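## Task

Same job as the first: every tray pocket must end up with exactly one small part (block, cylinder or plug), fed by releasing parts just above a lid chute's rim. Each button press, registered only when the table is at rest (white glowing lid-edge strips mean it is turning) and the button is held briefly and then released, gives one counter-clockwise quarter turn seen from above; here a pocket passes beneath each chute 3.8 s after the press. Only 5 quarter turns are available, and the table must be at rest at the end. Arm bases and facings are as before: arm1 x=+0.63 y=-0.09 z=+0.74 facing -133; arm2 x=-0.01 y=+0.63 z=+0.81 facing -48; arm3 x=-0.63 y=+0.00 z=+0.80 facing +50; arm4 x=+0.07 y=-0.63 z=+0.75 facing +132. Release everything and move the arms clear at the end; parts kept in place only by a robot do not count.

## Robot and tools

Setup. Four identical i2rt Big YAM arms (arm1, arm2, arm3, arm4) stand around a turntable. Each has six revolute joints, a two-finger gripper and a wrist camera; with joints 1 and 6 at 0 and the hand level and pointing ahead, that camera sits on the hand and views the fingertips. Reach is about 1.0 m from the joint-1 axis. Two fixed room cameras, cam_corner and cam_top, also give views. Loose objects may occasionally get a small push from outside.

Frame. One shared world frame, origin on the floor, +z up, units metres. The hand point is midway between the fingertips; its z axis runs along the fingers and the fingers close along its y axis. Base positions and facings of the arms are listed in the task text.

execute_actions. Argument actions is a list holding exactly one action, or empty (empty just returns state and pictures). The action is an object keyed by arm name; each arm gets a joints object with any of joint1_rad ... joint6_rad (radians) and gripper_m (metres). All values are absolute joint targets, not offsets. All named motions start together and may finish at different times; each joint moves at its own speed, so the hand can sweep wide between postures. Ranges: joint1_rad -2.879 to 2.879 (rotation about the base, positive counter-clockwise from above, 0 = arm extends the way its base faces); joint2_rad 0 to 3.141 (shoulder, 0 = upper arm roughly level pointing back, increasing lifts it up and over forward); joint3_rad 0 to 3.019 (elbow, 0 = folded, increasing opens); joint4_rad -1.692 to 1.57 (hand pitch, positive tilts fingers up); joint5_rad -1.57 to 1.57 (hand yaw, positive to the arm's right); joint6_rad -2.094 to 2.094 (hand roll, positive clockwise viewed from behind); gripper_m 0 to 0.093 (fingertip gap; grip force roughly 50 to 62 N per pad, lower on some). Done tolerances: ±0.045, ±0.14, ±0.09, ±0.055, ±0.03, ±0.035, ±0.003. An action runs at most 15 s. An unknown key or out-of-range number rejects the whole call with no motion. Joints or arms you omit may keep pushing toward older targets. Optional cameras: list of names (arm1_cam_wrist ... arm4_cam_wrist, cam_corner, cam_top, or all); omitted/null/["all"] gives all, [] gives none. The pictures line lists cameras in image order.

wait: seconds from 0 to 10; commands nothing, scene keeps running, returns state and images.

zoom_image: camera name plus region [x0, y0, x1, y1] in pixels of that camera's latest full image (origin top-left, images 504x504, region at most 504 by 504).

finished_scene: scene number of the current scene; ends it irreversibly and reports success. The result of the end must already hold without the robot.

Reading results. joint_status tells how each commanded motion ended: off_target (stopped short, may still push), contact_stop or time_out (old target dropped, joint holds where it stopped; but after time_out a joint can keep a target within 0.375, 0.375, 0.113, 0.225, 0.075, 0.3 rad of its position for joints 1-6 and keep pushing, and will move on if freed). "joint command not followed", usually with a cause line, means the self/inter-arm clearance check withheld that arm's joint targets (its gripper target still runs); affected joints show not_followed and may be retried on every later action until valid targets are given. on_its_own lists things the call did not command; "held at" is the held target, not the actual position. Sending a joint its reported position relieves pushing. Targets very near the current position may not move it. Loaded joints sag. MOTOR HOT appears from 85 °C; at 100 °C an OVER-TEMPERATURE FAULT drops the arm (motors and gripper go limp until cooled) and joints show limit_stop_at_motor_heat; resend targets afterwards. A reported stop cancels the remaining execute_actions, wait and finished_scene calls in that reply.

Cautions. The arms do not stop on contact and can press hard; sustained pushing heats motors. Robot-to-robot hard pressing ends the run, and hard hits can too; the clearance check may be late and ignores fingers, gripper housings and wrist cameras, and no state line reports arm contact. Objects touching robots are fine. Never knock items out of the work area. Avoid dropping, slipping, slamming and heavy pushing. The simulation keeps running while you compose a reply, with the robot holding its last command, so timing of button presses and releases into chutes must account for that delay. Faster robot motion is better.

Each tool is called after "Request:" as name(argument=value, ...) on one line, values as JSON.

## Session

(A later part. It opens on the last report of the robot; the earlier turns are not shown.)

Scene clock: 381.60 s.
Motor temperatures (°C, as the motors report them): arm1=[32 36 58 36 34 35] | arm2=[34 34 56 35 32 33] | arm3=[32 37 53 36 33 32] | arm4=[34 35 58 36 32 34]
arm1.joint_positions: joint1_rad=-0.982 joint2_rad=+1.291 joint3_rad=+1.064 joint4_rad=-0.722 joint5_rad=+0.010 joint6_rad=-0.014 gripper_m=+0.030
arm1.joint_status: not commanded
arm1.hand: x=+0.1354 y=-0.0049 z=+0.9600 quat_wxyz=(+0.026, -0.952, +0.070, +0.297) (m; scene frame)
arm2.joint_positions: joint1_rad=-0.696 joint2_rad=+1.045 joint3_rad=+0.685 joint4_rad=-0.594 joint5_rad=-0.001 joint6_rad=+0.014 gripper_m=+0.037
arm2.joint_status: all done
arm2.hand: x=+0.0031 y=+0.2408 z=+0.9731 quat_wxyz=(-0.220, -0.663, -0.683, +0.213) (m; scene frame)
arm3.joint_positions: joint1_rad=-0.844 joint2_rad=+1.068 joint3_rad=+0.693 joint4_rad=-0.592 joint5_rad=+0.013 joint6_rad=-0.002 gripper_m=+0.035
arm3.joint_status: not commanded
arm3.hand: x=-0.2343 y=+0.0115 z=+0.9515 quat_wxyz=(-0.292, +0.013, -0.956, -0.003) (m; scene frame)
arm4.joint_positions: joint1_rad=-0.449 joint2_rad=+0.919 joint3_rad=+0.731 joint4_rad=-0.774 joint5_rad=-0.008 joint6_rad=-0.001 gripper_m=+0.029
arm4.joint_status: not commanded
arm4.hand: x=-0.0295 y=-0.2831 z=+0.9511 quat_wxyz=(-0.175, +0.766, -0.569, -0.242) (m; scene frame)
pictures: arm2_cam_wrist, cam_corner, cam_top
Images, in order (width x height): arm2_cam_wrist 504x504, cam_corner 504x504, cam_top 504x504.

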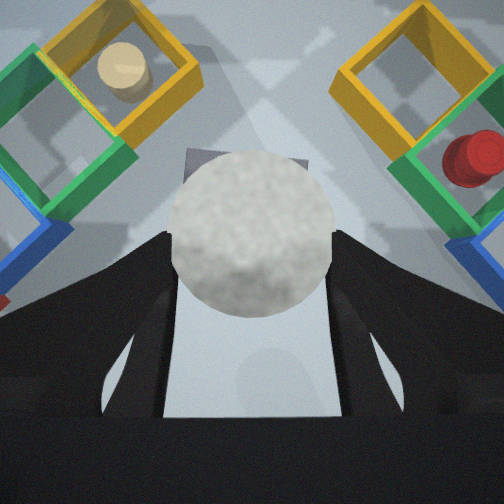

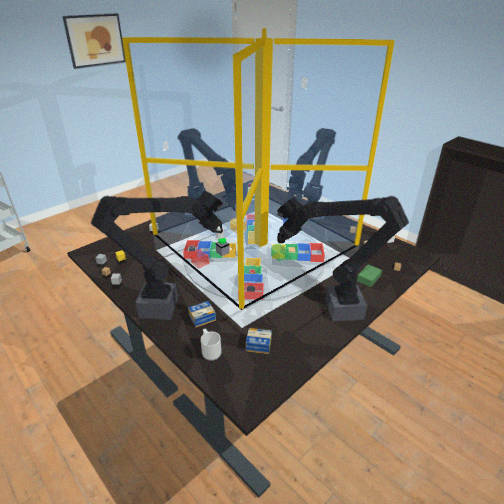

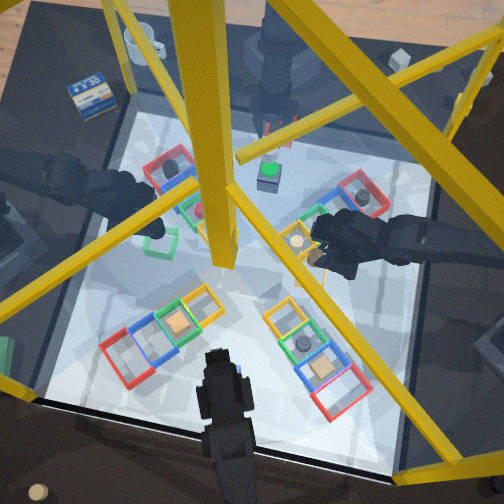

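Request:
execute_actions(actions=[{"arm2":{"joints":{"joint2_rad":1.235}}}], cameras=[])

Request:
wait(seconds=0.3)

Request:
execute_actions(actions=[{"arm2":{"joints":{"joint2_rad":0.59,"joint1_rad":-0.648}}}], cameras=[])

Request:
execute_actions(actions=[{"arm2":{"joints":{"joint3_rad":0.48,"joint4_rad":-0.85}}}], cameras=[])

Request:
wait(seconds=0.15)

Request:
execute_actions(actions=[{"arm1":{"joints":{"gripper_m":0.075}},"arm4":{"joints":{"gripper_m":0.075}}}], cameras=["arm1_cam_wrist","arm4_cam_wrist","arm2_cam_wrist"])

Scene clock: 399.20 s.
Motor temperatures (°C, as the motors report them): arm1=[32 36 59 36 34 35] | arm2=[34 35 56 35 32 33] | arm3=[32 37 54 36 33 32] | arm4=[34 35 59 36 32 34]
arm1.joint_positions: joint1_rad=-0.982 joint2_rad=+1.291 joint3_rad=+1.064 joint4_rad=-0.722 joint5_rad=+0.010 joint6_rad=-0.014 gripper_m=+0.030
arm1.joint_status: not commanded
arm1.hand: x=+0.1354 y=-0.0049 z=+0.9600 quat_wxyz=(+0.026, -0.952, +0.070, +0.297) (m; scene frame)
arm2.joint_positions: joint1_rad=-0.697 joint2_rad=+1.182 joint3_rad=+0.724 joint4_rad=-0.572 joint5_rad=-0.001 joint6_rad=+0.014 gripper_m=+0.037
arm2.joint_status: all done
arm2.hand: x=+0.0035 y=+0.2206 z=+0.9432 quat_wxyz=(-0.193, -0.671, -0.690, +0.188) (m; scene frame)
arm3.joint_positions: joint1_rad=-0.844 joint2_rad=+1.068 joint3_rad=+0.693 joint4_rad=-0.592 joint5_rad=+0.013 joint6_rad=-0.002 gripper_m=+0.035
arm3.joint_status: not commanded
arm3.hand: x=-0.2343 y=+0.0115 z=+0.9515 quat_wxyz=(-0.292, +0.013, -0.956, -0.003) (m; scene frame)
arm4.joint_positions: joint1_rad=-0.449 joint2_rad=+0.919 joint3_rad=+0.731 joint4_rad=-0.774 joint5_rad=-0.008 joint6_rad=-0.001 gripper_m=+0.029
arm4.joint_status: not commanded
arm4.hand: x=-0.0295 y=-0.2831 z=+0.9511 quat_wxyz=(-0.175, +0.766, -0.569, -0.242) (m; scene frame)
pictures: none
No camera images: the call's "cameras" was empty. Leave "cameras" out to get every camera's image.

Scene clock: 399.50 s.
Motor temperatures (°C, as the motors report them): arm1=[32 36 59 36 34 35] | arm2=[34 35 56 35 32 33] | arm3=[32 37 54 36 33 32] | arm4=[34 35 59 36 32 34]
arm1.joint_positions: joint1_rad=-0.982 joint2_rad=+1.291 joint3_rad=+1.064 joint4_rad=-0.722 joint5_rad=+0.010 joint6_rad=-0.014 gripper_m=+0.030
arm1.joint_status: not commanded
arm1.hand: x=+0.1354 y=-0.0049 z=+0.9600 quat_wxyz=(+0.026, -0.952, +0.070, +0.297) (m; scene frame)
arm2.joint_positions: joint1_rad=-0.697 joint2_rad=+1.182 joint3_rad=+0.724 joint4_rad=-0.572 joint5_rad=-0.001 joint6_rad=+0.014 gripper_m=+0.037
arm2.joint_status: all done
arm2.hand: x=+0.0035 y=+0.2206 z=+0.9432 quat_wxyz=(-0.193, -0.671, -0.690, +0.188) (m; scene frame)
arm3.joint_positions: joint1_rad=-0.844 joint2_rad=+1.068 joint3_rad=+0.693 joint4_rad=-0.592 joint5_rad=+0.013 joint6_rad=-0.002 gripper_m=+0.035
arm3.joint_status: not commanded
arm3.hand: x=-0.2343 y=+0.0115 z=+0.9515 quat_wxyz=(-0.292, +0.013, -0.956, -0.003) (m; scene frame)
arm4.joint_positions: joint1_rad=-0.449 joint2_rad=+0.919 joint3_rad=+0.731 joint4_rad=-0.774 joint5_rad=-0.008 joint6_rad=-0.001 gripper_m=+0.029
arm4.joint_status: not commanded
arm4.hand: x=-0.0295 y=-0.2831 z=+0.9511 quat_wxyz=(-0.175, +0.766, -0.569, -0.242) (m; scene frame)
wait: 0.30 s; at rest by 0.27 s
pictures: arm1_cam_wrist, arm2_cam_wrist, arm3_cam_wrist, arm4_cam_wrist, cam_corner, cam_top
Images, in order (width x height): arm1_cam_wrist 504x504, arm2_cam_wrist 504x504, arm3_cam_wrist 504x504, arm4_cam_wrist 504x504, cam_corner 504x504, cam_top 504x504.

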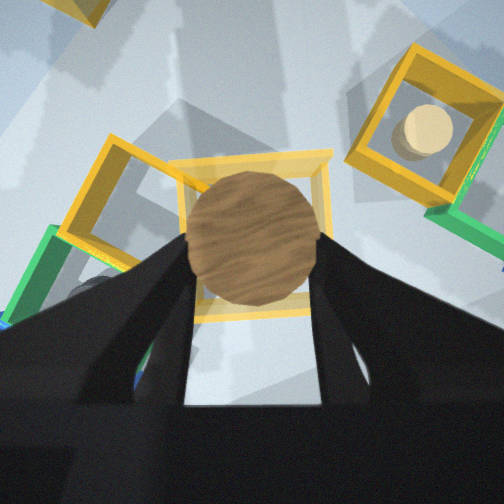

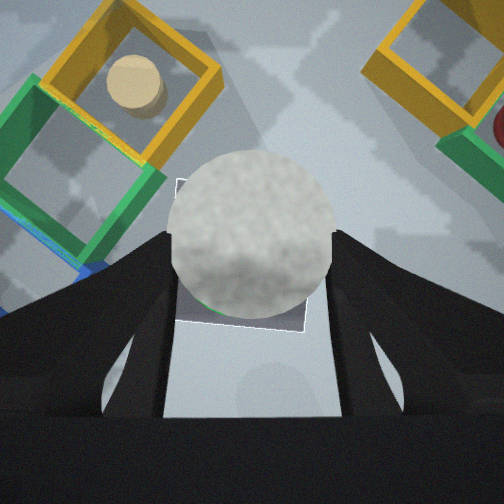

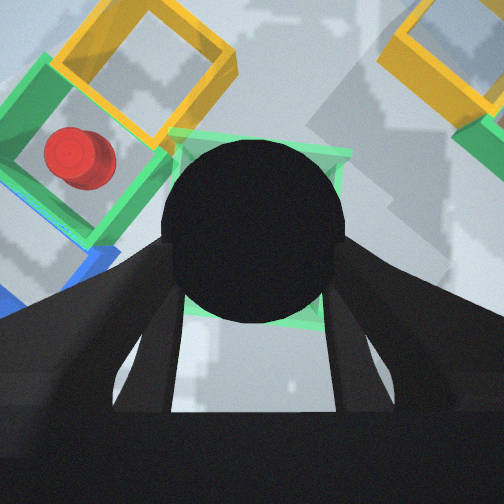

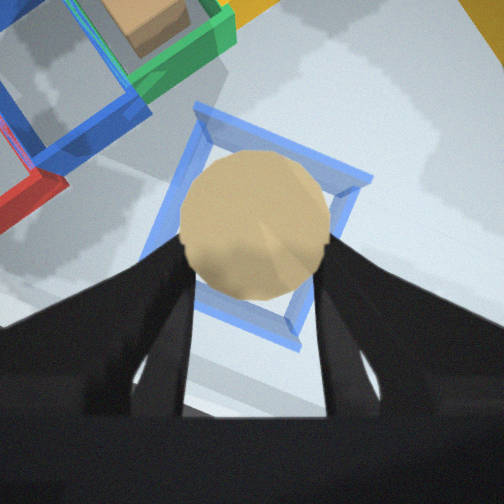

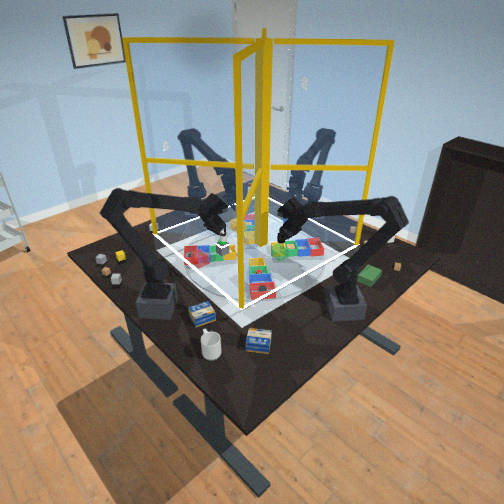

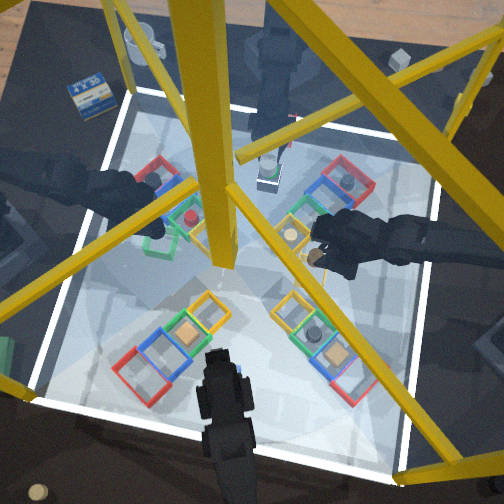

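Scene clock: 400.77 s.
Motor temperatures (°C, as the motors report them): arm1=[32 36 59 36 34 35] | arm2=[34 35 56 35 32 33] | arm3=[32 37 54 36 33 32] | arm4=[34 35 59 36 32 34]
arm1.joint_positions: joint1_rad=-0.982 joint2_rad=+1.291 joint3_rad=+1.064 joint4_rad=-0.722 joint5_rad=+0.010 joint6_rad=-0.014 gripper_m=+0.030
arm1.joint_status: not commanded
arm1.hand: x=+0.1354 y=-0.0049 z=+0.9600 quat_wxyz=(+0.026, -0.952, +0.070, +0.297) (m; scene frame)
arm2.joint_positions: joint1_rad=-0.650 joint2_rad=+0.585 joint3_rad=+0.696 joint4_rad=-0.575 joint5_rad=+0.000 joint6_rad=+0.014 gripper_m=+0.037
arm2.joint_status: all done
arm2.hand: x=+0.0182 y=+0.2897 z=+1.1441 quat_wxyz=(-0.389, -0.577, -0.623, +0.356) (m; scene frame)
arm3.joint_positions: joint1_rad=-0.844 joint2_rad=+1.068 joint3_rad=+0.693 joint4_rad=-0.592 joint5_rad=+0.013 joint6_rad=-0.002 gripper_m=+0.035
arm3.joint_status: not commanded
arm3.hand: x=-0.2343 y=+0.0115 z=+0.9515 quat_wxyz=(-0.292, +0.013, -0.956, -0.003) (m; scene frame)
arm4.joint_positions: joint1_rad=-0.449 joint2_rad=+0.919 joint3_rad=+0.731 joint4_rad=-0.774 joint5_rad=-0.008 joint6_rad=-0.001 gripper_m=+0.029
arm4.joint_status: not commanded
arm4.hand: x=-0.0295 y=-0.2831 z=+0.9511 quat_wxyz=(-0.175, +0.766, -0.569, -0.242) (m; scene frame)
pictures: none
No camera images: the call's "cameras" was empty. Leave "cameras" out to get every camera's image.

Scene clock: 401.87 s.
Motor temperatures (°C, as the motors report them): arm1=[32 36 59 36 34 35] | arm2=[34 35 56 35 32 33] | arm3=[32 37 54 36 33 32] | arm4=[34 35 59 36 32 34]
arm1.joint_positions: joint1_rad=-0.982 joint2_rad=+1.291 joint3_rad=+1.064 joint4_rad=-0.722 joint5_rad=+0.010 joint6_rad=-0.014 gripper_m=+0.030
arm1.joint_status: not commanded
arm1.hand: x=+0.1354 y=-0.0049 z=+0.9600 quat_wxyz=(+0.026, -0.952, +0.070, +0.297) (m; scene frame)
arm2.joint_positions: joint1_rad=-0.650 joint2_rad=+0.593 joint3_rad=+0.463 joint4_rad=-0.840 joint5_rad=+0.000 joint6_rad=+0.014 gripper_m=+0.037
arm2.joint_status: all done
arm2.hand: x=+0.0099 y=+0.3682 z=+0.9618 quat_wxyz=(-0.219, -0.649, -0.700, +0.203) (m; scene frame)
arm3.joint_positions: joint1_rad=-0.844 joint2_rad=+1.068 joint3_rad=+0.693 joint4_rad=-0.592 joint5_rad=+0.013 joint6_rad=-0.002 gripper_m=+0.035
arm3.joint_status: not commanded
arm3.hand: x=-0.2343 y=+0.0115 z=+0.9515 quat_wxyz=(-0.292, +0.013, -0.956, -0.003) (m; scene frame)
arm4.joint_positions: joint1_rad=-0.449 joint2_rad=+0.919 joint3_rad=+0.731 joint4_rad=-0.774 joint5_rad=-0.008 joint6_rad=-0.001 gripper_m=+0.029
arm4.joint_status: not commanded
arm4.hand: x=-0.0295 y=-0.2831 z=+0.9511 quat_wxyz=(-0.175, +0.766, -0.569, -0.242) (m; scene frame)
pictures: none
No camera images: the call's "cameras" was empty. Leave "cameras" out to get every camera's image.

Scene clock: 402.03 s.
Motor temperatures (°C, as the motors report them): arm1=[32 36 59 36 34 35] | arm2=[34 35 56 35 32 33] | arm3=[32 37 54 36 33 32] | arm4=[34 35 59 36 32 34]
arm1.joint_positions: joint1_rad=-0.982 joint2_rad=+1.291 joint3_rad=+1.064 joint4_rad=-0.722 joint5_rad=+0.010 joint6_rad=-0.014 gripper_m=+0.030
arm1.joint_status: not commanded
arm1.hand: x=+0.1354 y=-0.0049 z=+0.9600 quat_wxyz=(+0.026, -0.952, +0.070, +0.297) (m; scene frame)
arm2.joint_positions: joint1_rad=-0.650 joint2_rad=+0.593 joint3_rad=+0.463 joint4_rad=-0.840 joint5_rad=+0.000 joint6_rad=+0.014 gripper_m=+0.037
arm2.joint_status: all done
arm2.hand: x=+0.0099 y=+0.3682 z=+0.9618 quat_wxyz=(-0.219, -0.649, -0.700, +0.203) (m; scene frame)
arm3.joint_positions: joint1_rad=-0.844 joint2_rad=+1.068 joint3_rad=+0.693 joint4_rad=-0.592 joint5_rad=+0.013 joint6_rad=-0.002 gripper_m=+0.035
arm3.joint_status: not commanded
arm3.hand: x=-0.2343 y=+0.0115 z=+0.9515 quat_wxyz=(-0.292, +0.013, -0.956, -0.003) (m; scene frame)
arm4.joint_positions: joint1_rad=-0.449 joint2_rad=+0.919 joint3_rad=+0.731 joint4_rad=-0.774 joint5_rad=-0.008 joint6_rad=-0.001 gripper_m=+0.029
arm4.joint_status: not commanded
arm4.hand: x=-0.0295 y=-0.2831 z=+0.9511 quat_wxyz=(-0.175, +0.766, -0.569, -0.242) (m; scene frame)
wait: 0.17 s; no rest
pictures: arm1_cam_wrist, arm2_cam_wrist, arm3_cam_wrist, arm4_cam_wrist, cam_corner, cam_top
Images, in order (width x height): arm1_cam_wrist 504x504, arm2_cam_wrist 504x504, arm3_cam_wrist 504x504, arm4_cam_wrist 504x504, cam_corner 504x504, cam_top 504x504.

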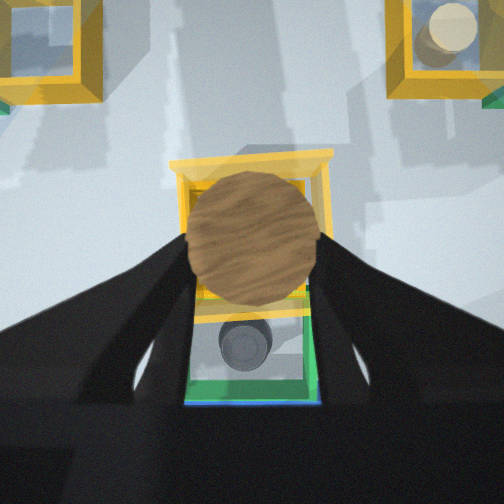

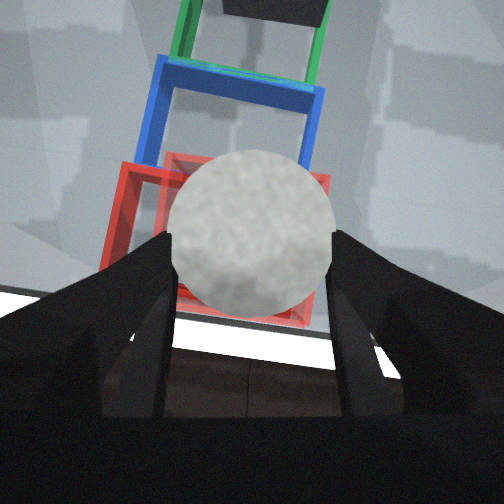

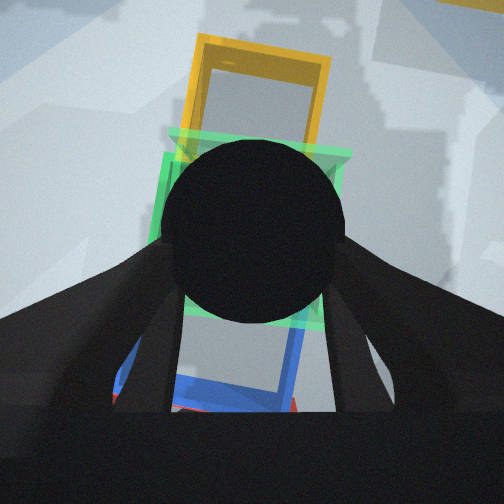

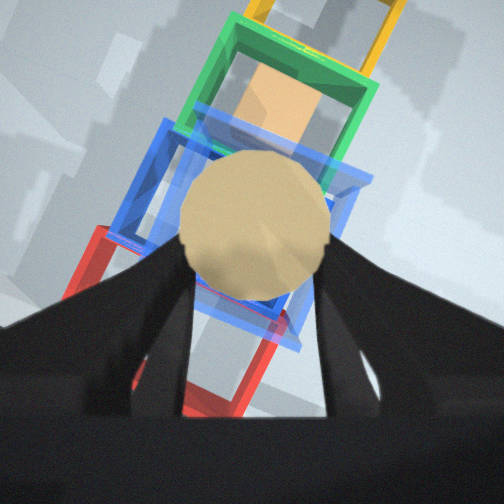

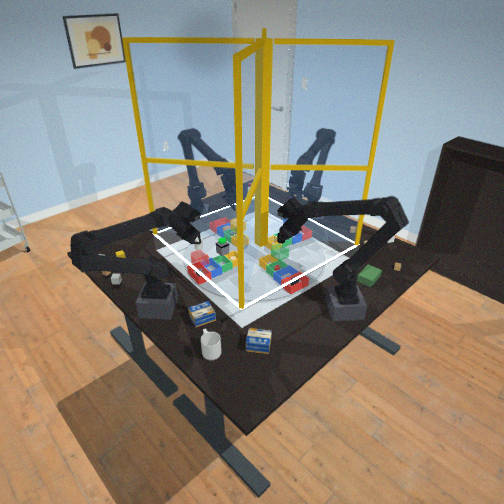

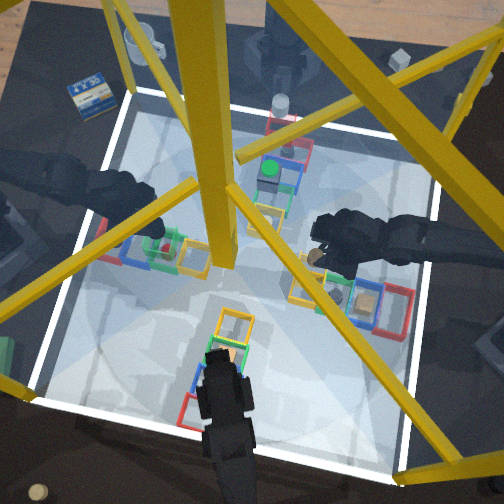

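Scene clock: 402.67 s.
Motor temperatures (°C, as the motors report them): arm1=[32 36 59 36 34 35] | arm2=[34 35 56 35 32 33] | arm3=[32 37 54 36 33 32] | arm4=[34 35 59 36 32 34]
arm1.joint_positions: joint1_rad=-0.982 joint2_rad=+1.291 joint3_rad=+1.064 joint4_rad=-0.722 joint5_rad=+0.010 joint6_rad=-0.014 gripper_m=+0.075
arm1.joint_status: all done
arm1.hand: x=+0.1354 y=-0.0049 z=+0.9600 quat_wxyz=(+0.026, -0.952, +0.070, +0.297) (m; scene frame)
arm2.joint_positions: joint1_rad=-0.650 joint2_rad=+0.593 joint3_rad=+0.463 joint4_rad=-0.840 joint5_rad=+0.000 joint6_rad=+0.014 gripper_m=+0.037
arm2.joint_status: not commanded
arm2.hand: x=+0.0099 y=+0.3682 z=+0.9618 quat_wxyz=(-0.219, -0.649, -0.700, +0.203) (m; scene frame)
arm3.joint_positions: joint1_rad=-0.844 joint2_rad=+1.068 joint3_rad=+0.693 joint4_rad=-0.592 joint5_rad=+0.013 joint6_rad=-0.002 gripper_m=+0.035
arm3.joint_status: not commanded
arm3.hand: x=-0.2343 y=+0.0115 z=+0.9515 quat_wxyz=(-0.292, +0.013, -0.956, -0.003) (m; scene frame)
arm4.joint_positions: joint1_rad=-0.449 joint2_rad=+0.919 joint3_rad=+0.731 joint4_rad=-0.774 joint5_rad=-0.008 joint6_rad=-0.001 gripper_m=+0.075
arm4.joint_status: all done
arm4.hand: x=-0.0295 y=-0.2831 z=+0.9511 quat_wxyz=(-0.175, +0.766, -0.569, -0.242) (m; scene frame)
pictures: arm1_cam_wrist, arm2_cam_wrist, arm4_cam_wrist
Images, in order (width x height): arm1_cam_wrist 504x504, arm2_cam_wrist 504x504, arm4_cam_wrist 504x504.

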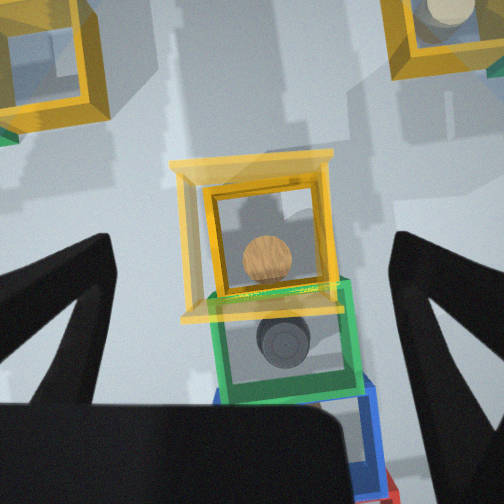

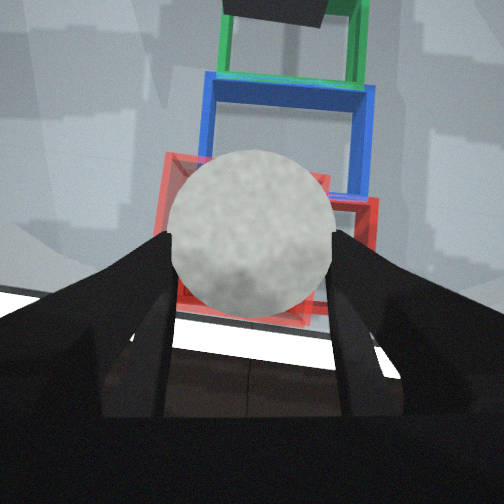

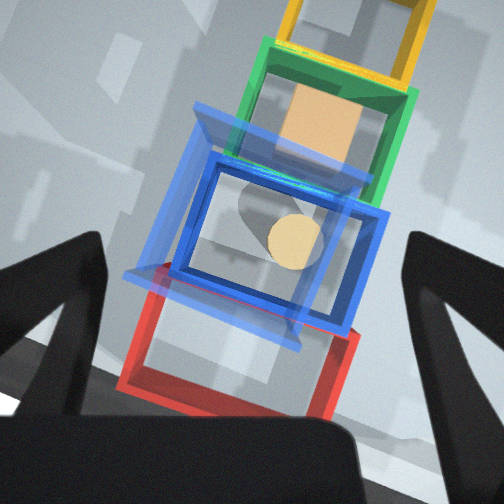

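Request:
execute_actions(actions=[{"arm1":{"joints":{"joint2_rad":0.5,"gripper_m":0.09}},"arm4":{"joints":{"joint2_rad":0.5,"gripper_m":0.09}},"arm2":{"joints":{"joint3_rad":0.705,"joint4_rad":-0.582,"joint1_rad":-0.70}}}], cameras=[])

Request:
execute_actions(actions=[{"arm1":{"joints":{"joint1_rad":0.632}},"arm4":{"joints":{"joint1_rad":0.674}},"arm2":{"joints":{"joint2_rad":1.04}}}], cameras=[])

Request:
execute_actions(actions=[{"arm1":{"joints":{"joint2_rad":0.915,"joint3_rad":0.43,"joint4_rad":-0.462}},"arm4":{"joints":{"joint2_rad":1.46,"joint3_rad":0.84,"joint4_rad":-0.308}}}])

Scene clock: 430.80 s.
Motor temperatures (°C, as the motors report them): arm1=[32 36 59 36 34 35] | arm2=[34 34 57 35 32 33] | arm3=[32 37 54 36 33 32] | arm4=[34 35 60 36 32 34]
arm1.joint_positions: joint1_rad=-0.982 joint2_rad=+0.492 joint3_rad=+1.101 joint4_rad=-0.714 joint5_rad=+0.010 joint6_rad=-0.014 gripper_m=+0.090
arm1.joint_status: all done
arm1.hand: x=+0.3479 y=-0.0354 z=+1.2980 quat_wxyz=(+0.057, -0.746, +0.059, +0.661) (m; scene frame)
arm2.joint_positions: joint1_rad=-0.696 joint2_rad=+0.587 joint3_rad=+0.685 joint4_rad=-0.594 joint5_rad=-0.001 joint6_rad=+0.014 gripper_m=+0.037
arm2.joint_status: all done
arm2.hand: x=+0.0023 y=+0.2912 z=+1.1329 quat_wxyz=(-0.371, -0.597, -0.616, +0.356) (m; scene frame)
arm3.joint_positions: joint1_rad=-0.844 joint2_rad=+1.068 joint3_rad=+0.693 joint4_rad=-0.592 joint5_rad=+0.013 joint6_rad=-0.002 gripper_m=+0.035
arm3.joint_status: not commanded
arm3.hand: x=-0.2343 y=+0.0115 z=+0.9515 quat_wxyz=(-0.292, +0.013, -0.956, -0.003) (m; scene frame)
arm4.joint_positions: joint1_rad=-0.449 joint2_rad=+0.490 joint3_rad=+0.738 joint4_rad=-0.773 joint5_rad=-0.008 joint6_rad=-0.001 gripper_m=+0.090
arm4.joint_status: all done
arm4.hand: x=-0.0125 y=-0.3397 z=+1.0906 quat_wxyz=(-0.295, +0.696, -0.516, -0.402) (m; scene frame)
pictures: none
No camera images: the call's "cameras" was empty. Leave "cameras" out to get every camera's image.

Scene clock: 432.60 s.
Motor temperatures (°C, as the motors report them): arm1=[32 35 59 36 34 35] | arm2=[34 34 57 35 32 33] | arm3=[32 37 54 36 33 32] | arm4=[34 35 60 36 32 34]
arm1.joint_positions: joint1_rad=+0.627 joint2_rad=+0.492 joint3_rad=+1.101 joint4_rad=-0.714 joint5_rad=+0.009 joint6_rad=-0.014 gripper_m=+0.090
arm1.joint_status: all done
arm1.hand: x=+0.5880 y=-0.3566 z=+1.3045 quat_wxyz=(-0.445, -0.555, -0.490, +0.504) (m; scene frame)
arm2.joint_positions: joint1_rad=-0.696 joint2_rad=+1.045 joint3_rad=+0.685 joint4_rad=-0.594 joint5_rad=-0.001 joint6_rad=+0.014 gripper_m=+0.037
arm2.joint_status: all done
arm2.hand: x=+0.0031 y=+0.2408 z=+0.9731 quat_wxyz=(-0.220, -0.664, -0.683, +0.213) (m; scene frame)
arm3.joint_positions: joint1_rad=-0.844 joint2_rad=+1.068 joint3_rad=+0.693 joint4_rad=-0.592 joint5_rad=+0.013 joint6_rad=-0.002 gripper_m=+0.035
arm3.joint_status: not commanded
arm3.hand: x=-0.2343 y=+0.0115 z=+0.9515 quat_wxyz=(-0.292, +0.013, -0.956, -0.003) (m; scene frame)
arm4.joint_positions: joint1_rad=+0.665 joint2_rad=+0.490 joint3_rad=+0.738 joint4_rad=-0.773 joint5_rad=-0.008 joint6_rad=-0.001 gripper_m=+0.090
arm4.joint_status: all done
arm4.hand: x=-0.2236 y=-0.5803 z=+1.0910 quat_wxyz=(-0.038, +0.863, -0.070, -0.498) (m; scene frame)
pictures: none
No camera images: the call's "cameras" was empty. Leave "cameras" out to get every camera's image.

Scene clock: 434.13 s.
Motor temperatures (°C, as the motors report them): arm1=[32 35 58 36 34 35] | arm2=[34 34 57 35 32 33] | arm3=[32 37 55 36 33 32] | arm4=[34 35 60 36 32 34]
arm1.joint_positions: joint1_rad=+0.627 joint2_rad=+0.924 joint3_rad=+0.441 joint4_rad=-0.479 joint5_rad=+0.009 joint6_rad=-0.014 gripper_m=+0.090
arm1.joint_status: all done
arm1.hand: x=+0.5887 y=-0.4096 z=+0.8379 quat_wxyz=(-0.202, -0.710, -0.636, +0.227) (m; scene frame)
arm2.joint_positions: joint1_rad=-0.696 joint2_rad=+1.045 joint3_rad=+0.685 joint4_rad=-0.594 joint5_rad=-0.001 joint6_rad=+0.014 gripper_m=+0.037
arm2.joint_status: not commanded
arm2.hand: x=+0.0031 y=+0.2408 z=+0.9731 quat_wxyz=(-0.220, -0.664, -0.683, +0.213) (m; scene frame)
arm3.joint_positions: joint1_rad=-0.844 joint2_rad=+1.068 joint3_rad=+0.693 joint4_rad=-0.592 joint5_rad=+0.013 joint6_rad=-0.002 gripper_m=+0.035
arm3.joint_status: not commanded
arm3.hand: x=-0.2343 y=+0.0115 z=+0.9515 quat_wxyz=(-0.292, +0.013, -0.956, -0.003) (m; scene frame)
arm4.joint_positions: joint1_rad=+0.665 joint2_rad=+1.460 joint3_rad=+0.796 joint4_rad=-0.327 joint5_rad=-0.008 joint6_rad=-0.001 gripper_m=+0.090
arm4.joint_status: all done
arm4.hand: x=-0.4017 y=-0.5509 z=+0.8251 quat_wxyz=(-0.019, +0.955, -0.078, -0.285) (m; scene frame)
pictures: arm1_cam_wrist, arm2_cam_wrist, arm3_cam_wrist, arm4_cam_wrist, cam_corner, cam_top
Images, in order (width x height): arm1_cam_wrist 504x504, arm2_cam_wrist 504x504, arm3_cam_wrist 504x504, arm4_cam_wrist 504x504, cam_corner 504x504, cam_top 504x504.

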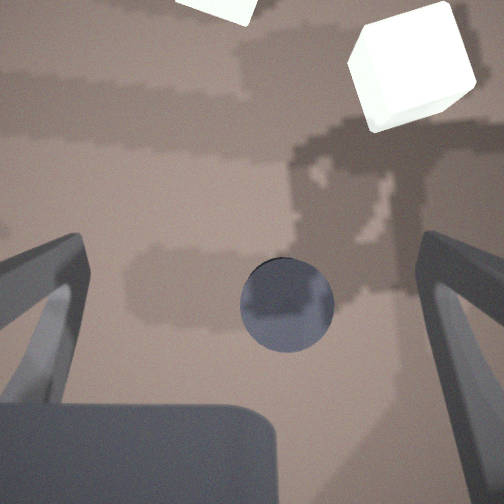

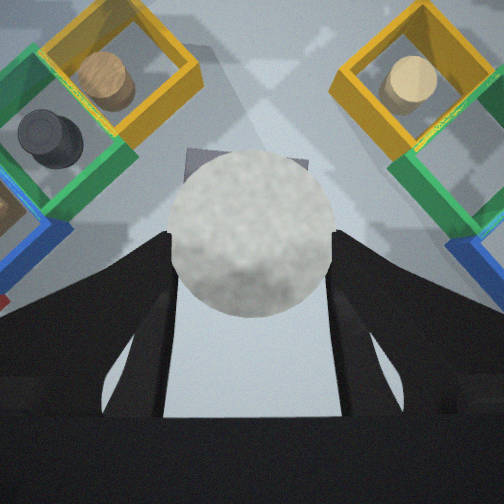

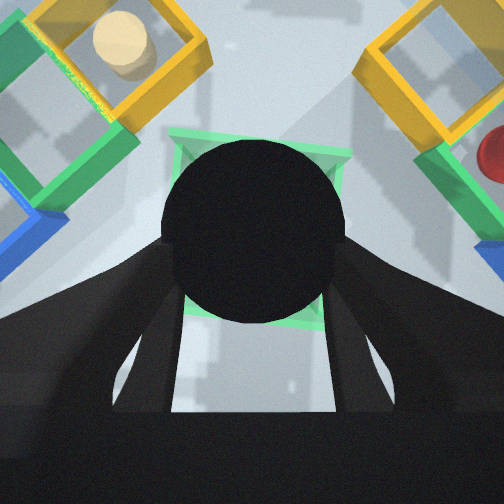

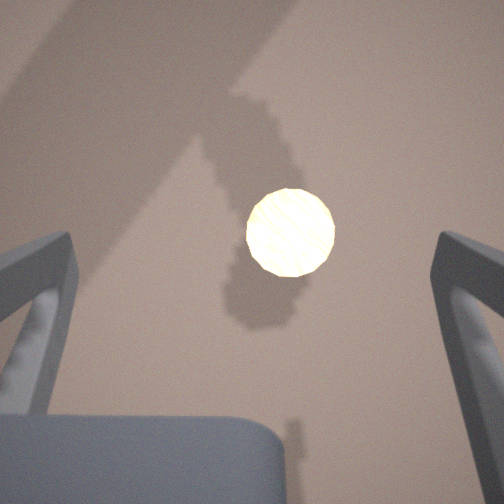

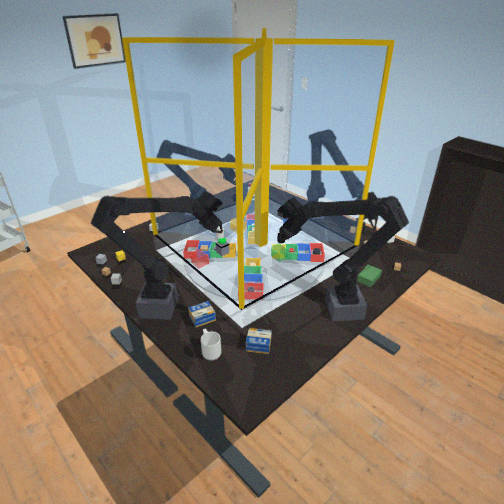

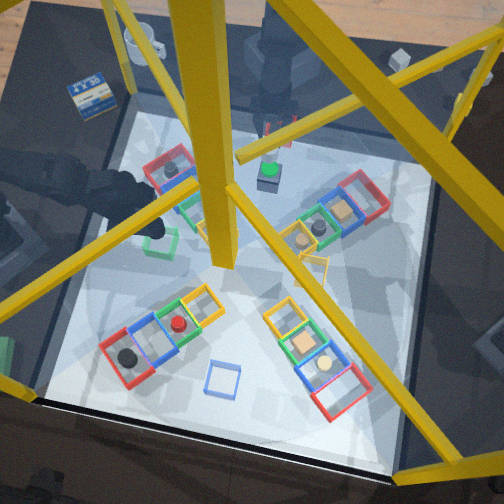

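Request:
execute_actions(actions=[{"arm1":{"joints":{"joint1_rad":0.568,"joint2_rad":1.105,"joint3_rad":0.24,"joint4_rad":-0.085}},"arm4":{"joints":{"joint1_rad":0.625,"joint2_rad":1.637,"joint3_rad":0.715,"joint4_rad":-0.033}}}], cameras=["arm1_cam_wrist","arm4_cam_wrist"])

Scene clock: 446.30 s.
Motor temperatures (°C, as the motors report them): arm1=[32 35 55 36 34 35] | arm2=[34 34 57 35 32 33] | arm3=[32 37 55 36 33 32] | arm4=[34 35 57 36 32 34]
arm1.joint_positions: joint1_rad=+0.572 joint2_rad=+1.110 joint3_rad=+0.238 joint4_rad=-0.106 joint5_rad=+0.009 joint6_rad=-0.014 gripper_m=+0.090
arm1.joint_status: all done
arm1.hand: x=+0.5770 y=-0.3785 z=+0.7460 quat_wxyz=(-0.191, -0.729, -0.617, +0.225) (m; scene frame)
arm2.joint_positions: joint1_rad=-0.696 joint2_rad=+1.045 joint3_rad=+0.685 joint4_rad=-0.594 joint5_rad=-0.001 joint6_rad=+0.014 gripper_m=+0.037
arm2.joint_status: not commanded
arm2.hand: x=+0.0031 y=+0.2408 z=+0.9731 quat_wxyz=(-0.220, -0.664, -0.683, +0.213) (m; scene frame)
arm3.joint_positions: joint1_rad=-0.844 joint2_rad=+1.068 joint3_rad=+0.693 joint4_rad=-0.592 joint5_rad=+0.013 joint6_rad=-0.002 gripper_m=+0.035
arm3.joint_status: not commanded
arm3.hand: x=-0.2343 y=+0.0115 z=+0.9515 quat_wxyz=(-0.292, +0.013, -0.956, -0.003) (m; scene frame)
arm4.joint_positions: joint1_rad=+0.633 joint2_rad=+1.652 joint3_rad=+0.710 joint4_rad=-0.052 joint5_rad=-0.009 joint6_rad=+0.001 gripper_m=+0.090
arm4.joint_status: all done
arm4.hand: x=-0.3947 y=-0.5370 z=+0.7389 quat_wxyz=(-0.023, +0.954, -0.094, -0.283) (m; scene frame)
pictures: arm1_cam_wrist, arm4_cam_wrist
Images, in order (width x height): arm1_cam_wrist 504x504, arm4_cam_wrist 504x504.

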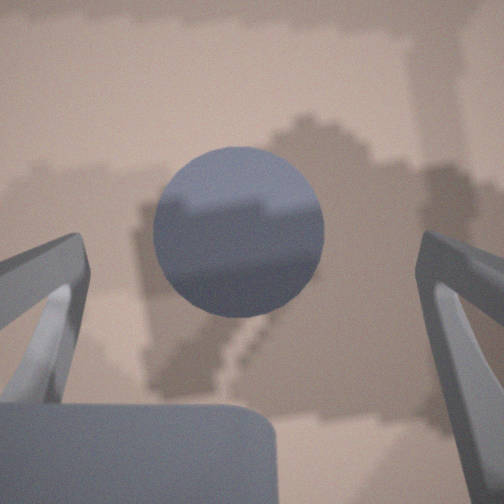

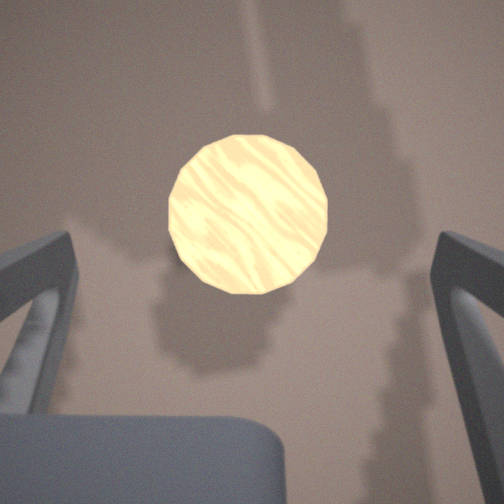

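Request:
execute_actions(actions=[{"arm1":{"joints":{"gripper_m":0.015}},"arm4":{"joints":{"gripper_m":0.015}}}], cameras=[])

Request:
execute_actions(actions=[{"arm1":{"joints":{"joint2_rad":0.5,"joint3_rad":0.75,"joint4_rad":-1.0}},"arm4":{"joints":{"joint2_rad":0.6,"joint3_rad":0.75,"joint4_rad":-0.95}}}], cameras=[])

Request:
execute_actions(actions=[{"arm1":{"joints":{"joint1_rad":-0.975}},"arm4":{"joints":{"joint1_rad":-0.442}}}], cameras=[])

Scene clock: 461.03 s.
Motor temperatures (°C, as the motors report them): arm1=[32 35 52 36 34 35] | arm2=[34 34 57 35 32 33] | arm3=[32 37 55 36 33 32] | arm4=[34 36 53 36 32 34]
arm1.joint_positions: joint1_rad=+0.572 joint2_rad=+1.110 joint3_rad=+0.238 joint4_rad=-0.106 joint5_rad=+0.009 joint6_rad=-0.014 gripper_m=+0.033
arm1.joint_status: gripper_m off_target (ended at +0.033, target +0.015)
arm1.hand: x=+0.5771 y=-0.3787 z=+0.7461 quat_wxyz=(-0.191, -0.729, -0.617, +0.226) (m; scene frame)
arm2.joint_positions: joint1_rad=-0.696 joint2_rad=+1.045 joint3_rad=+0.685 joint4_rad=-0.594 joint5_rad=-0.001 joint6_rad=+0.014 gripper_m=+0.037
arm2.joint_status: not commanded
arm2.hand: x=+0.0031 y=+0.2408 z=+0.9731 quat_wxyz=(-0.220, -0.664, -0.683, +0.213) (m; scene frame)
arm3.joint_positions: joint1_rad=-0.844 joint2_rad=+1.068 joint3_rad=+0.693 joint4_rad=-0.592 joint5_rad=+0.013 joint6_rad=-0.002 gripper_m=+0.035
arm3.joint_status: not commanded
arm3.hand: x=-0.2343 y=+0.0115 z=+0.9515 quat_wxyz=(-0.292, +0.013, -0.956, -0.003) (m; scene frame)
arm4.joint_positions: joint1_rad=+0.633 joint2_rad=+1.652 joint3_rad=+0.710 joint4_rad=-0.052 joint5_rad=-0.009 joint6_rad=+0.001 gripper_m=+0.026
arm4.joint_status: gripper_m off_target (ended at +0.026, target +0.015)
arm4.hand: x=-0.3947 y=-0.5369 z=+0.7389 quat_wxyz=(-0.023, +0.954, -0.094, -0.283) (m; scene frame)
pictures: none
No camera images: the call's "cameras" was empty. Leave "cameras" out to get every camera's image.

Scene clock: 462.63 s.
Motor temperatures (°C, as the motors report them): arm1=[32 35 53 36 34 35] | arm2=[34 34 57 35 32 33] | arm3=[32 37 55 36 33 32] | arm4=[34 36 53 36 32 34]
arm1.joint_positions: joint1_rad=+0.572 joint2_rad=+0.494 joint3_rad=+0.726 joint4_rad=-0.984 joint5_rad=+0.009 joint6_rad=-0.014 gripper_m=+0.033
arm1.joint_status: all done
arm1.hand: x=+0.5775 y=-0.3509 z=+1.0322 quat_wxyz=(-0.259, -0.700, -0.591, +0.307) (m; scene frame)
arm2.joint_positions: joint1_rad=-0.696 joint2_rad=+1.045 joint3_rad=+0.685 joint4_rad=-0.594 joint5_rad=-0.001 joint6_rad=+0.014 gripper_m=+0.037
arm2.joint_status: not commanded
arm2.hand: x=+0.0031 y=+0.2408 z=+0.9731 quat_wxyz=(-0.220, -0.664, -0.683, +0.213) (m; scene frame)
arm3.joint_positions: joint1_rad=-0.844 joint2_rad=+1.068 joint3_rad=+0.693 joint4_rad=-0.592 joint5_rad=+0.013 joint6_rad=-0.002 gripper_m=+0.035
arm3.joint_status: not commanded
arm3.hand: x=-0.2343 y=+0.0115 z=+0.9515 quat_wxyz=(-0.292, +0.013, -0.956, -0.003) (m; scene frame)
arm4.joint_positions: joint1_rad=+0.633 joint2_rad=+0.601 joint3_rad=+0.710 joint4_rad=-0.942 joint5_rad=-0.009 joint6_rad=+0.001 gripper_m=+0.026
arm4.joint_status: all done
arm4.hand: x=-0.2123 y=-0.5730 z=+1.0119 quat_wxyz=(-0.031, +0.928, -0.091, -0.359) (m; scene frame)
pictures: none
No camera images: the call's "cameras" was empty. Leave "cameras" out to get every camera's image.

Scene clock: 464.40 s.
Motor temperatures (°C, as the motors report them): arm1=[32 35 53 36 34 35] | arm2=[34 34 57 35 32 33] | arm3=[32 37 55 36 33 32] | arm4=[34 36 54 36 32 34]
arm1.joint_positions: joint1_rad=-0.971 joint2_rad=+0.494 joint3_rad=+0.726 joint4_rad=-0.984 joint5_rad=+0.011 joint6_rad=-0.014 gripper_m=+0.033
arm1.joint_status: all done
arm1.hand: x=+0.3573 y=-0.0418 z=+1.0260 quat_wxyz=(+0.032, -0.918, +0.064, +0.390) (m; scene frame)
arm2.joint_positions: joint1_rad=-0.696 joint2_rad=+1.045 joint3_rad=+0.685 joint4_rad=-0.594 joint5_rad=-0.001 joint6_rad=+0.014 gripper_m=+0.037
arm2.joint_status: not commanded
arm2.hand: x=+0.0031 y=+0.2408 z=+0.9731 quat_wxyz=(-0.220, -0.664, -0.683, +0.213) (m; scene frame)
arm3.joint_positions: joint1_rad=-0.844 joint2_rad=+1.068 joint3_rad=+0.693 joint4_rad=-0.592 joint5_rad=+0.013 joint6_rad=-0.002 gripper_m=+0.035
arm3.joint_status: not commanded
arm3.hand: x=-0.2343 y=+0.0115 z=+0.9515 quat_wxyz=(-0.292, +0.013, -0.956, -0.003) (m; scene frame)
arm4.joint_positions: joint1_rad=-0.433 joint2_rad=+0.601 joint3_rad=+0.710 joint4_rad=-0.942 joint5_rad=-0.008 joint6_rad=+0.001 gripper_m=+0.026
arm4.joint_status: all done
arm4.hand: x=-0.0143 y=-0.3507 z=+1.0115 quat_wxyz=(-0.209, +0.753, -0.550, -0.293) (m; scene frame)
pictures: none
No camera images: the call's "cameras" was empty. Leave "cameras" out to get every camera's image.

Request:
execute_actions(actions=[{"arm1":{"joints":{"joint1_rad":-0.99,"joint3_rad":1.095,"joint4_rad":-0.705}},"arm4":{"joints":{"joint1_rad":-0.458,"joint3_rad":0.775,"joint4_rad":-0.765}}}], cameras=[])

Request:
execute_actions(actions=[{"arm1":{"joints":{"joint2_rad":1.285}},"arm4":{"joints":{"joint2_rad":0.91}}}], cameras=["arm1_cam_wrist","arm4_cam_wrist","arm3_cam_wrist"])

Scene clock: 471.13 s.
Motor temperatures (°C, as the motors report them): arm1=[32 35 55 36 34 35] | arm2=[34 34 57 35 32 33] | arm3=[32 37 55 36 33 32] | arm4=[34 35 56 36 32 34]
arm1.joint_positions: joint1_rad=-0.982 joint2_rad=+0.496 joint3_rad=+1.070 joint4_rad=-0.721 joint5_rad=+0.011 joint6_rad=-0.014 gripper_m=+0.033
arm1.joint_status: all done
arm1.hand: x=+0.3413 y=-0.0344 z=+1.2781 quat_wxyz=(+0.056, -0.760, +0.060, +0.645) (m; scene frame)
arm2.joint_positions: joint1_rad=-0.696 joint2_rad=+1.045 joint3_rad=+0.685 joint4_rad=-0.594 joint5_rad=-0.001 joint6_rad=+0.014 gripper_m=+0.037
arm2.joint_status: not commanded
arm2.hand: x=+0.0031 y=+0.2408 z=+0.9731 quat_wxyz=(-0.220, -0.664, -0.683, +0.213) (m; scene frame)
arm3.joint_positions: joint1_rad=-0.844 joint2_rad=+1.068 joint3_rad=+0.693 joint4_rad=-0.592 joint5_rad=+0.013 joint6_rad=-0.002 gripper_m=+0.035
arm3.joint_status: not commanded
arm3.hand: x=-0.2343 y=+0.0115 z=+0.9515 quat_wxyz=(-0.292, +0.013, -0.956, -0.003) (m; scene frame)
arm4.joint_positions: joint1_rad=-0.444 joint2_rad=+0.601 joint3_rad=+0.710 joint4_rad=-0.787 joint5_rad=-0.008 joint6_rad=+0.001 gripper_m=+0.026
arm4.joint_status: all done
arm4.hand: x=-0.0187 y=-0.3246 z=+1.0392 quat_wxyz=(-0.253, +0.726, -0.536, -0.349) (m; scene frame)
pictures: none
No camera images: the call's "cameras" was empty. Leave "cameras" out to get every camera's image.

Scene clock: 472.70 s.
Motor temperatures (°C, as the motors report them): arm1=[32 35 55 36 34 35] | arm2=[34 34 57 35 32 33] | arm3=[32 37 55 36 33 32] | arm4=[34 35 56 36 32 34]
arm1.joint_positions: joint1_rad=-0.982 joint2_rad=+1.287 joint3_rad=+1.070 joint4_rad=-0.721 joint5_rad=+0.011 joint6_rad=-0.014 gripper_m=+0.033
arm1.joint_status: all done
arm1.hand: x=+0.1337 y=-0.0046 z=+0.9655 quat_wxyz=(+0.027, -0.950, +0.070, +0.303) (m; scene frame)
arm2.joint_positions: joint1_rad=-0.696 joint2_rad=+1.045 joint3_rad=+0.685 joint4_rad=-0.594 joint5_rad=-0.001 joint6_rad=+0.014 gripper_m=+0.037
arm2.joint_status: not commanded
arm2.hand: x=+0.0031 y=+0.2408 z=+0.9731 quat_wxyz=(-0.220, -0.664, -0.683, +0.213) (m; scene frame)
arm3.joint_positions: joint1_rad=-0.844 joint2_rad=+1.068 joint3_rad=+0.693 joint4_rad=-0.592 joint5_rad=+0.013 joint6_rad=-0.002 gripper_m=+0.035
arm3.joint_status: not commanded
arm3.hand: x=-0.2343 y=+0.0115 z=+0.9515 quat_wxyz=(-0.292, +0.013, -0.956, -0.003) (m; scene frame)
arm4.joint_positions: joint1_rad=-0.444 joint2_rad=+0.923 joint3_rad=+0.718 joint4_rad=-0.782 joint5_rad=-0.008 joint6_rad=+0.001 gripper_m=+0.026
arm4.joint_status: all done
arm4.hand: x=-0.0298 y=-0.2885 z=+0.9419 quat_wxyz=(-0.167, +0.770, -0.570, -0.233) (m; scene frame)
pictures: arm1_cam_wrist, arm3_cam_wrist, arm4_cam_wrist
Images, in order (width x height): arm1_cam_wrist 504x504, arm3_cam_wrist 504x504, arm4_cam_wrist 504x504.

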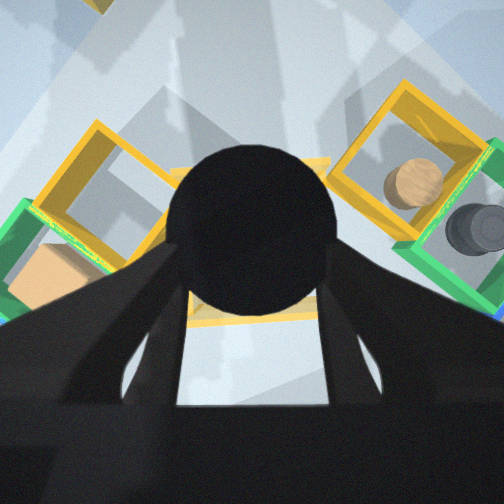

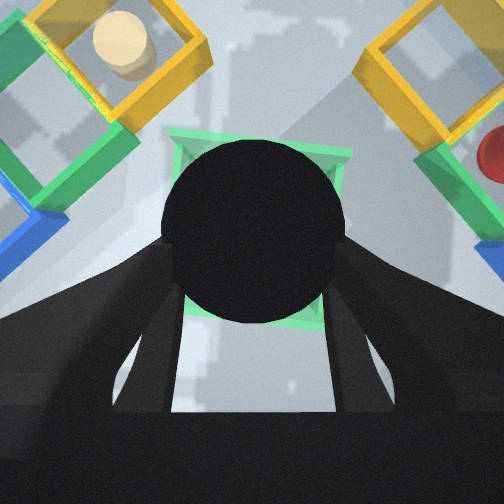

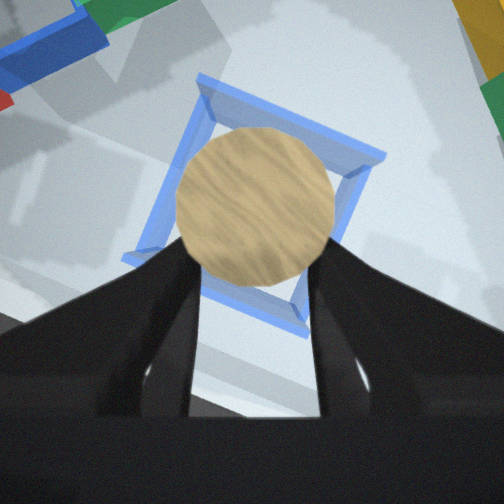

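Request:
execute_actions(actions=[{"arm4":{"joints":{"joint4_rad":-0.73}}}], cameras=["arm4_cam_wrist","arm2_cam_wrist","cam_top"])

Scene clock: 480.50 s.
Motor temperatures (°C, as the motors report them): arm1=[32 35 55 36 34 35] | arm2=[34 34 57 35 32 33] | arm3=[32 37 55 36 33 32] | arm4=[34 35 58 36 32 34]
arm1.joint_positions: joint1_rad=-0.982 joint2_rad=+1.287 joint3_rad=+1.070 joint4_rad=-0.721 joint5_rad=+0.011 joint6_rad=-0.014 gripper_m=+0.033
arm1.joint_status: not commanded
arm1.hand: x=+0.1337 y=-0.0046 z=+0.9655 quat_wxyz=(+0.027, -0.950, +0.070, +0.303) (m; scene frame)
arm2.joint_positions: joint1_rad=-0.696 joint2_rad=+1.045 joint3_rad=+0.685 joint4_rad=-0.594 joint5_rad=-0.001 joint6_rad=+0.014 gripper_m=+0.037
arm2.joint_status: not commanded
arm2.hand: x=+0.0031 y=+0.2408 z=+0.9731 quat_wxyz=(-0.220, -0.664, -0.683, +0.213) (m; scene frame)
arm3.joint_positions: joint1_rad=-0.844 joint2_rad=+1.068 joint3_rad=+0.693 joint4_rad=-0.592 joint5_rad=+0.013 joint6_rad=-0.002 gripper_m=+0.035
arm3.joint_status: not commanded
arm3.hand: x=-0.2343 y=+0.0115 z=+0.9515 quat_wxyz=(-0.292, +0.013, -0.956, -0.003) (m; scene frame)
arm4.joint_positions: joint1_rad=-0.444 joint2_rad=+0.923 joint3_rad=+0.718 joint4_rad=-0.750 joint5_rad=-0.008 joint6_rad=+0.001 gripper_m=+0.026
arm4.joint_status: all done
arm4.hand: x=-0.0317 y=-0.2823 z=+0.9463 quat_wxyz=(-0.177, +0.766, -0.567, -0.246) (m; scene frame)
pictures: arm2_cam_wrist, arm4_cam_wrist, cam_top
Images, in order (width x height): arm2_cam_wrist 504x504, arm4_cam_wrist 504x504, cam_top 504x504.

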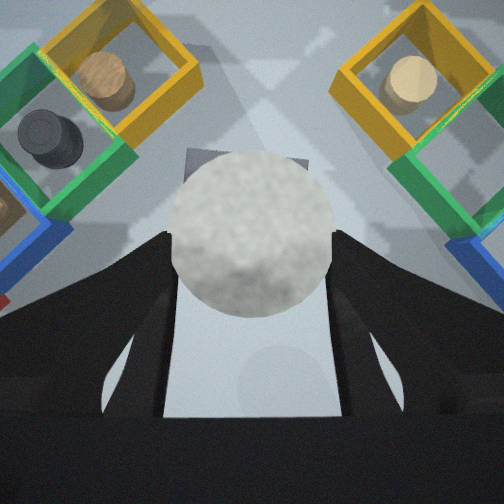

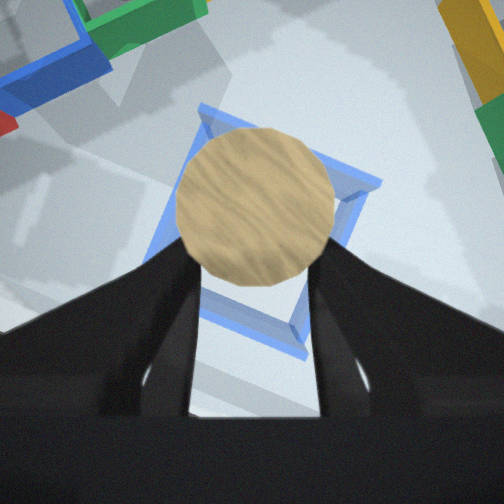

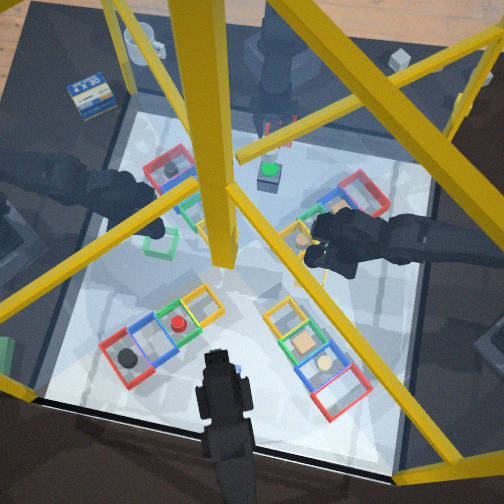

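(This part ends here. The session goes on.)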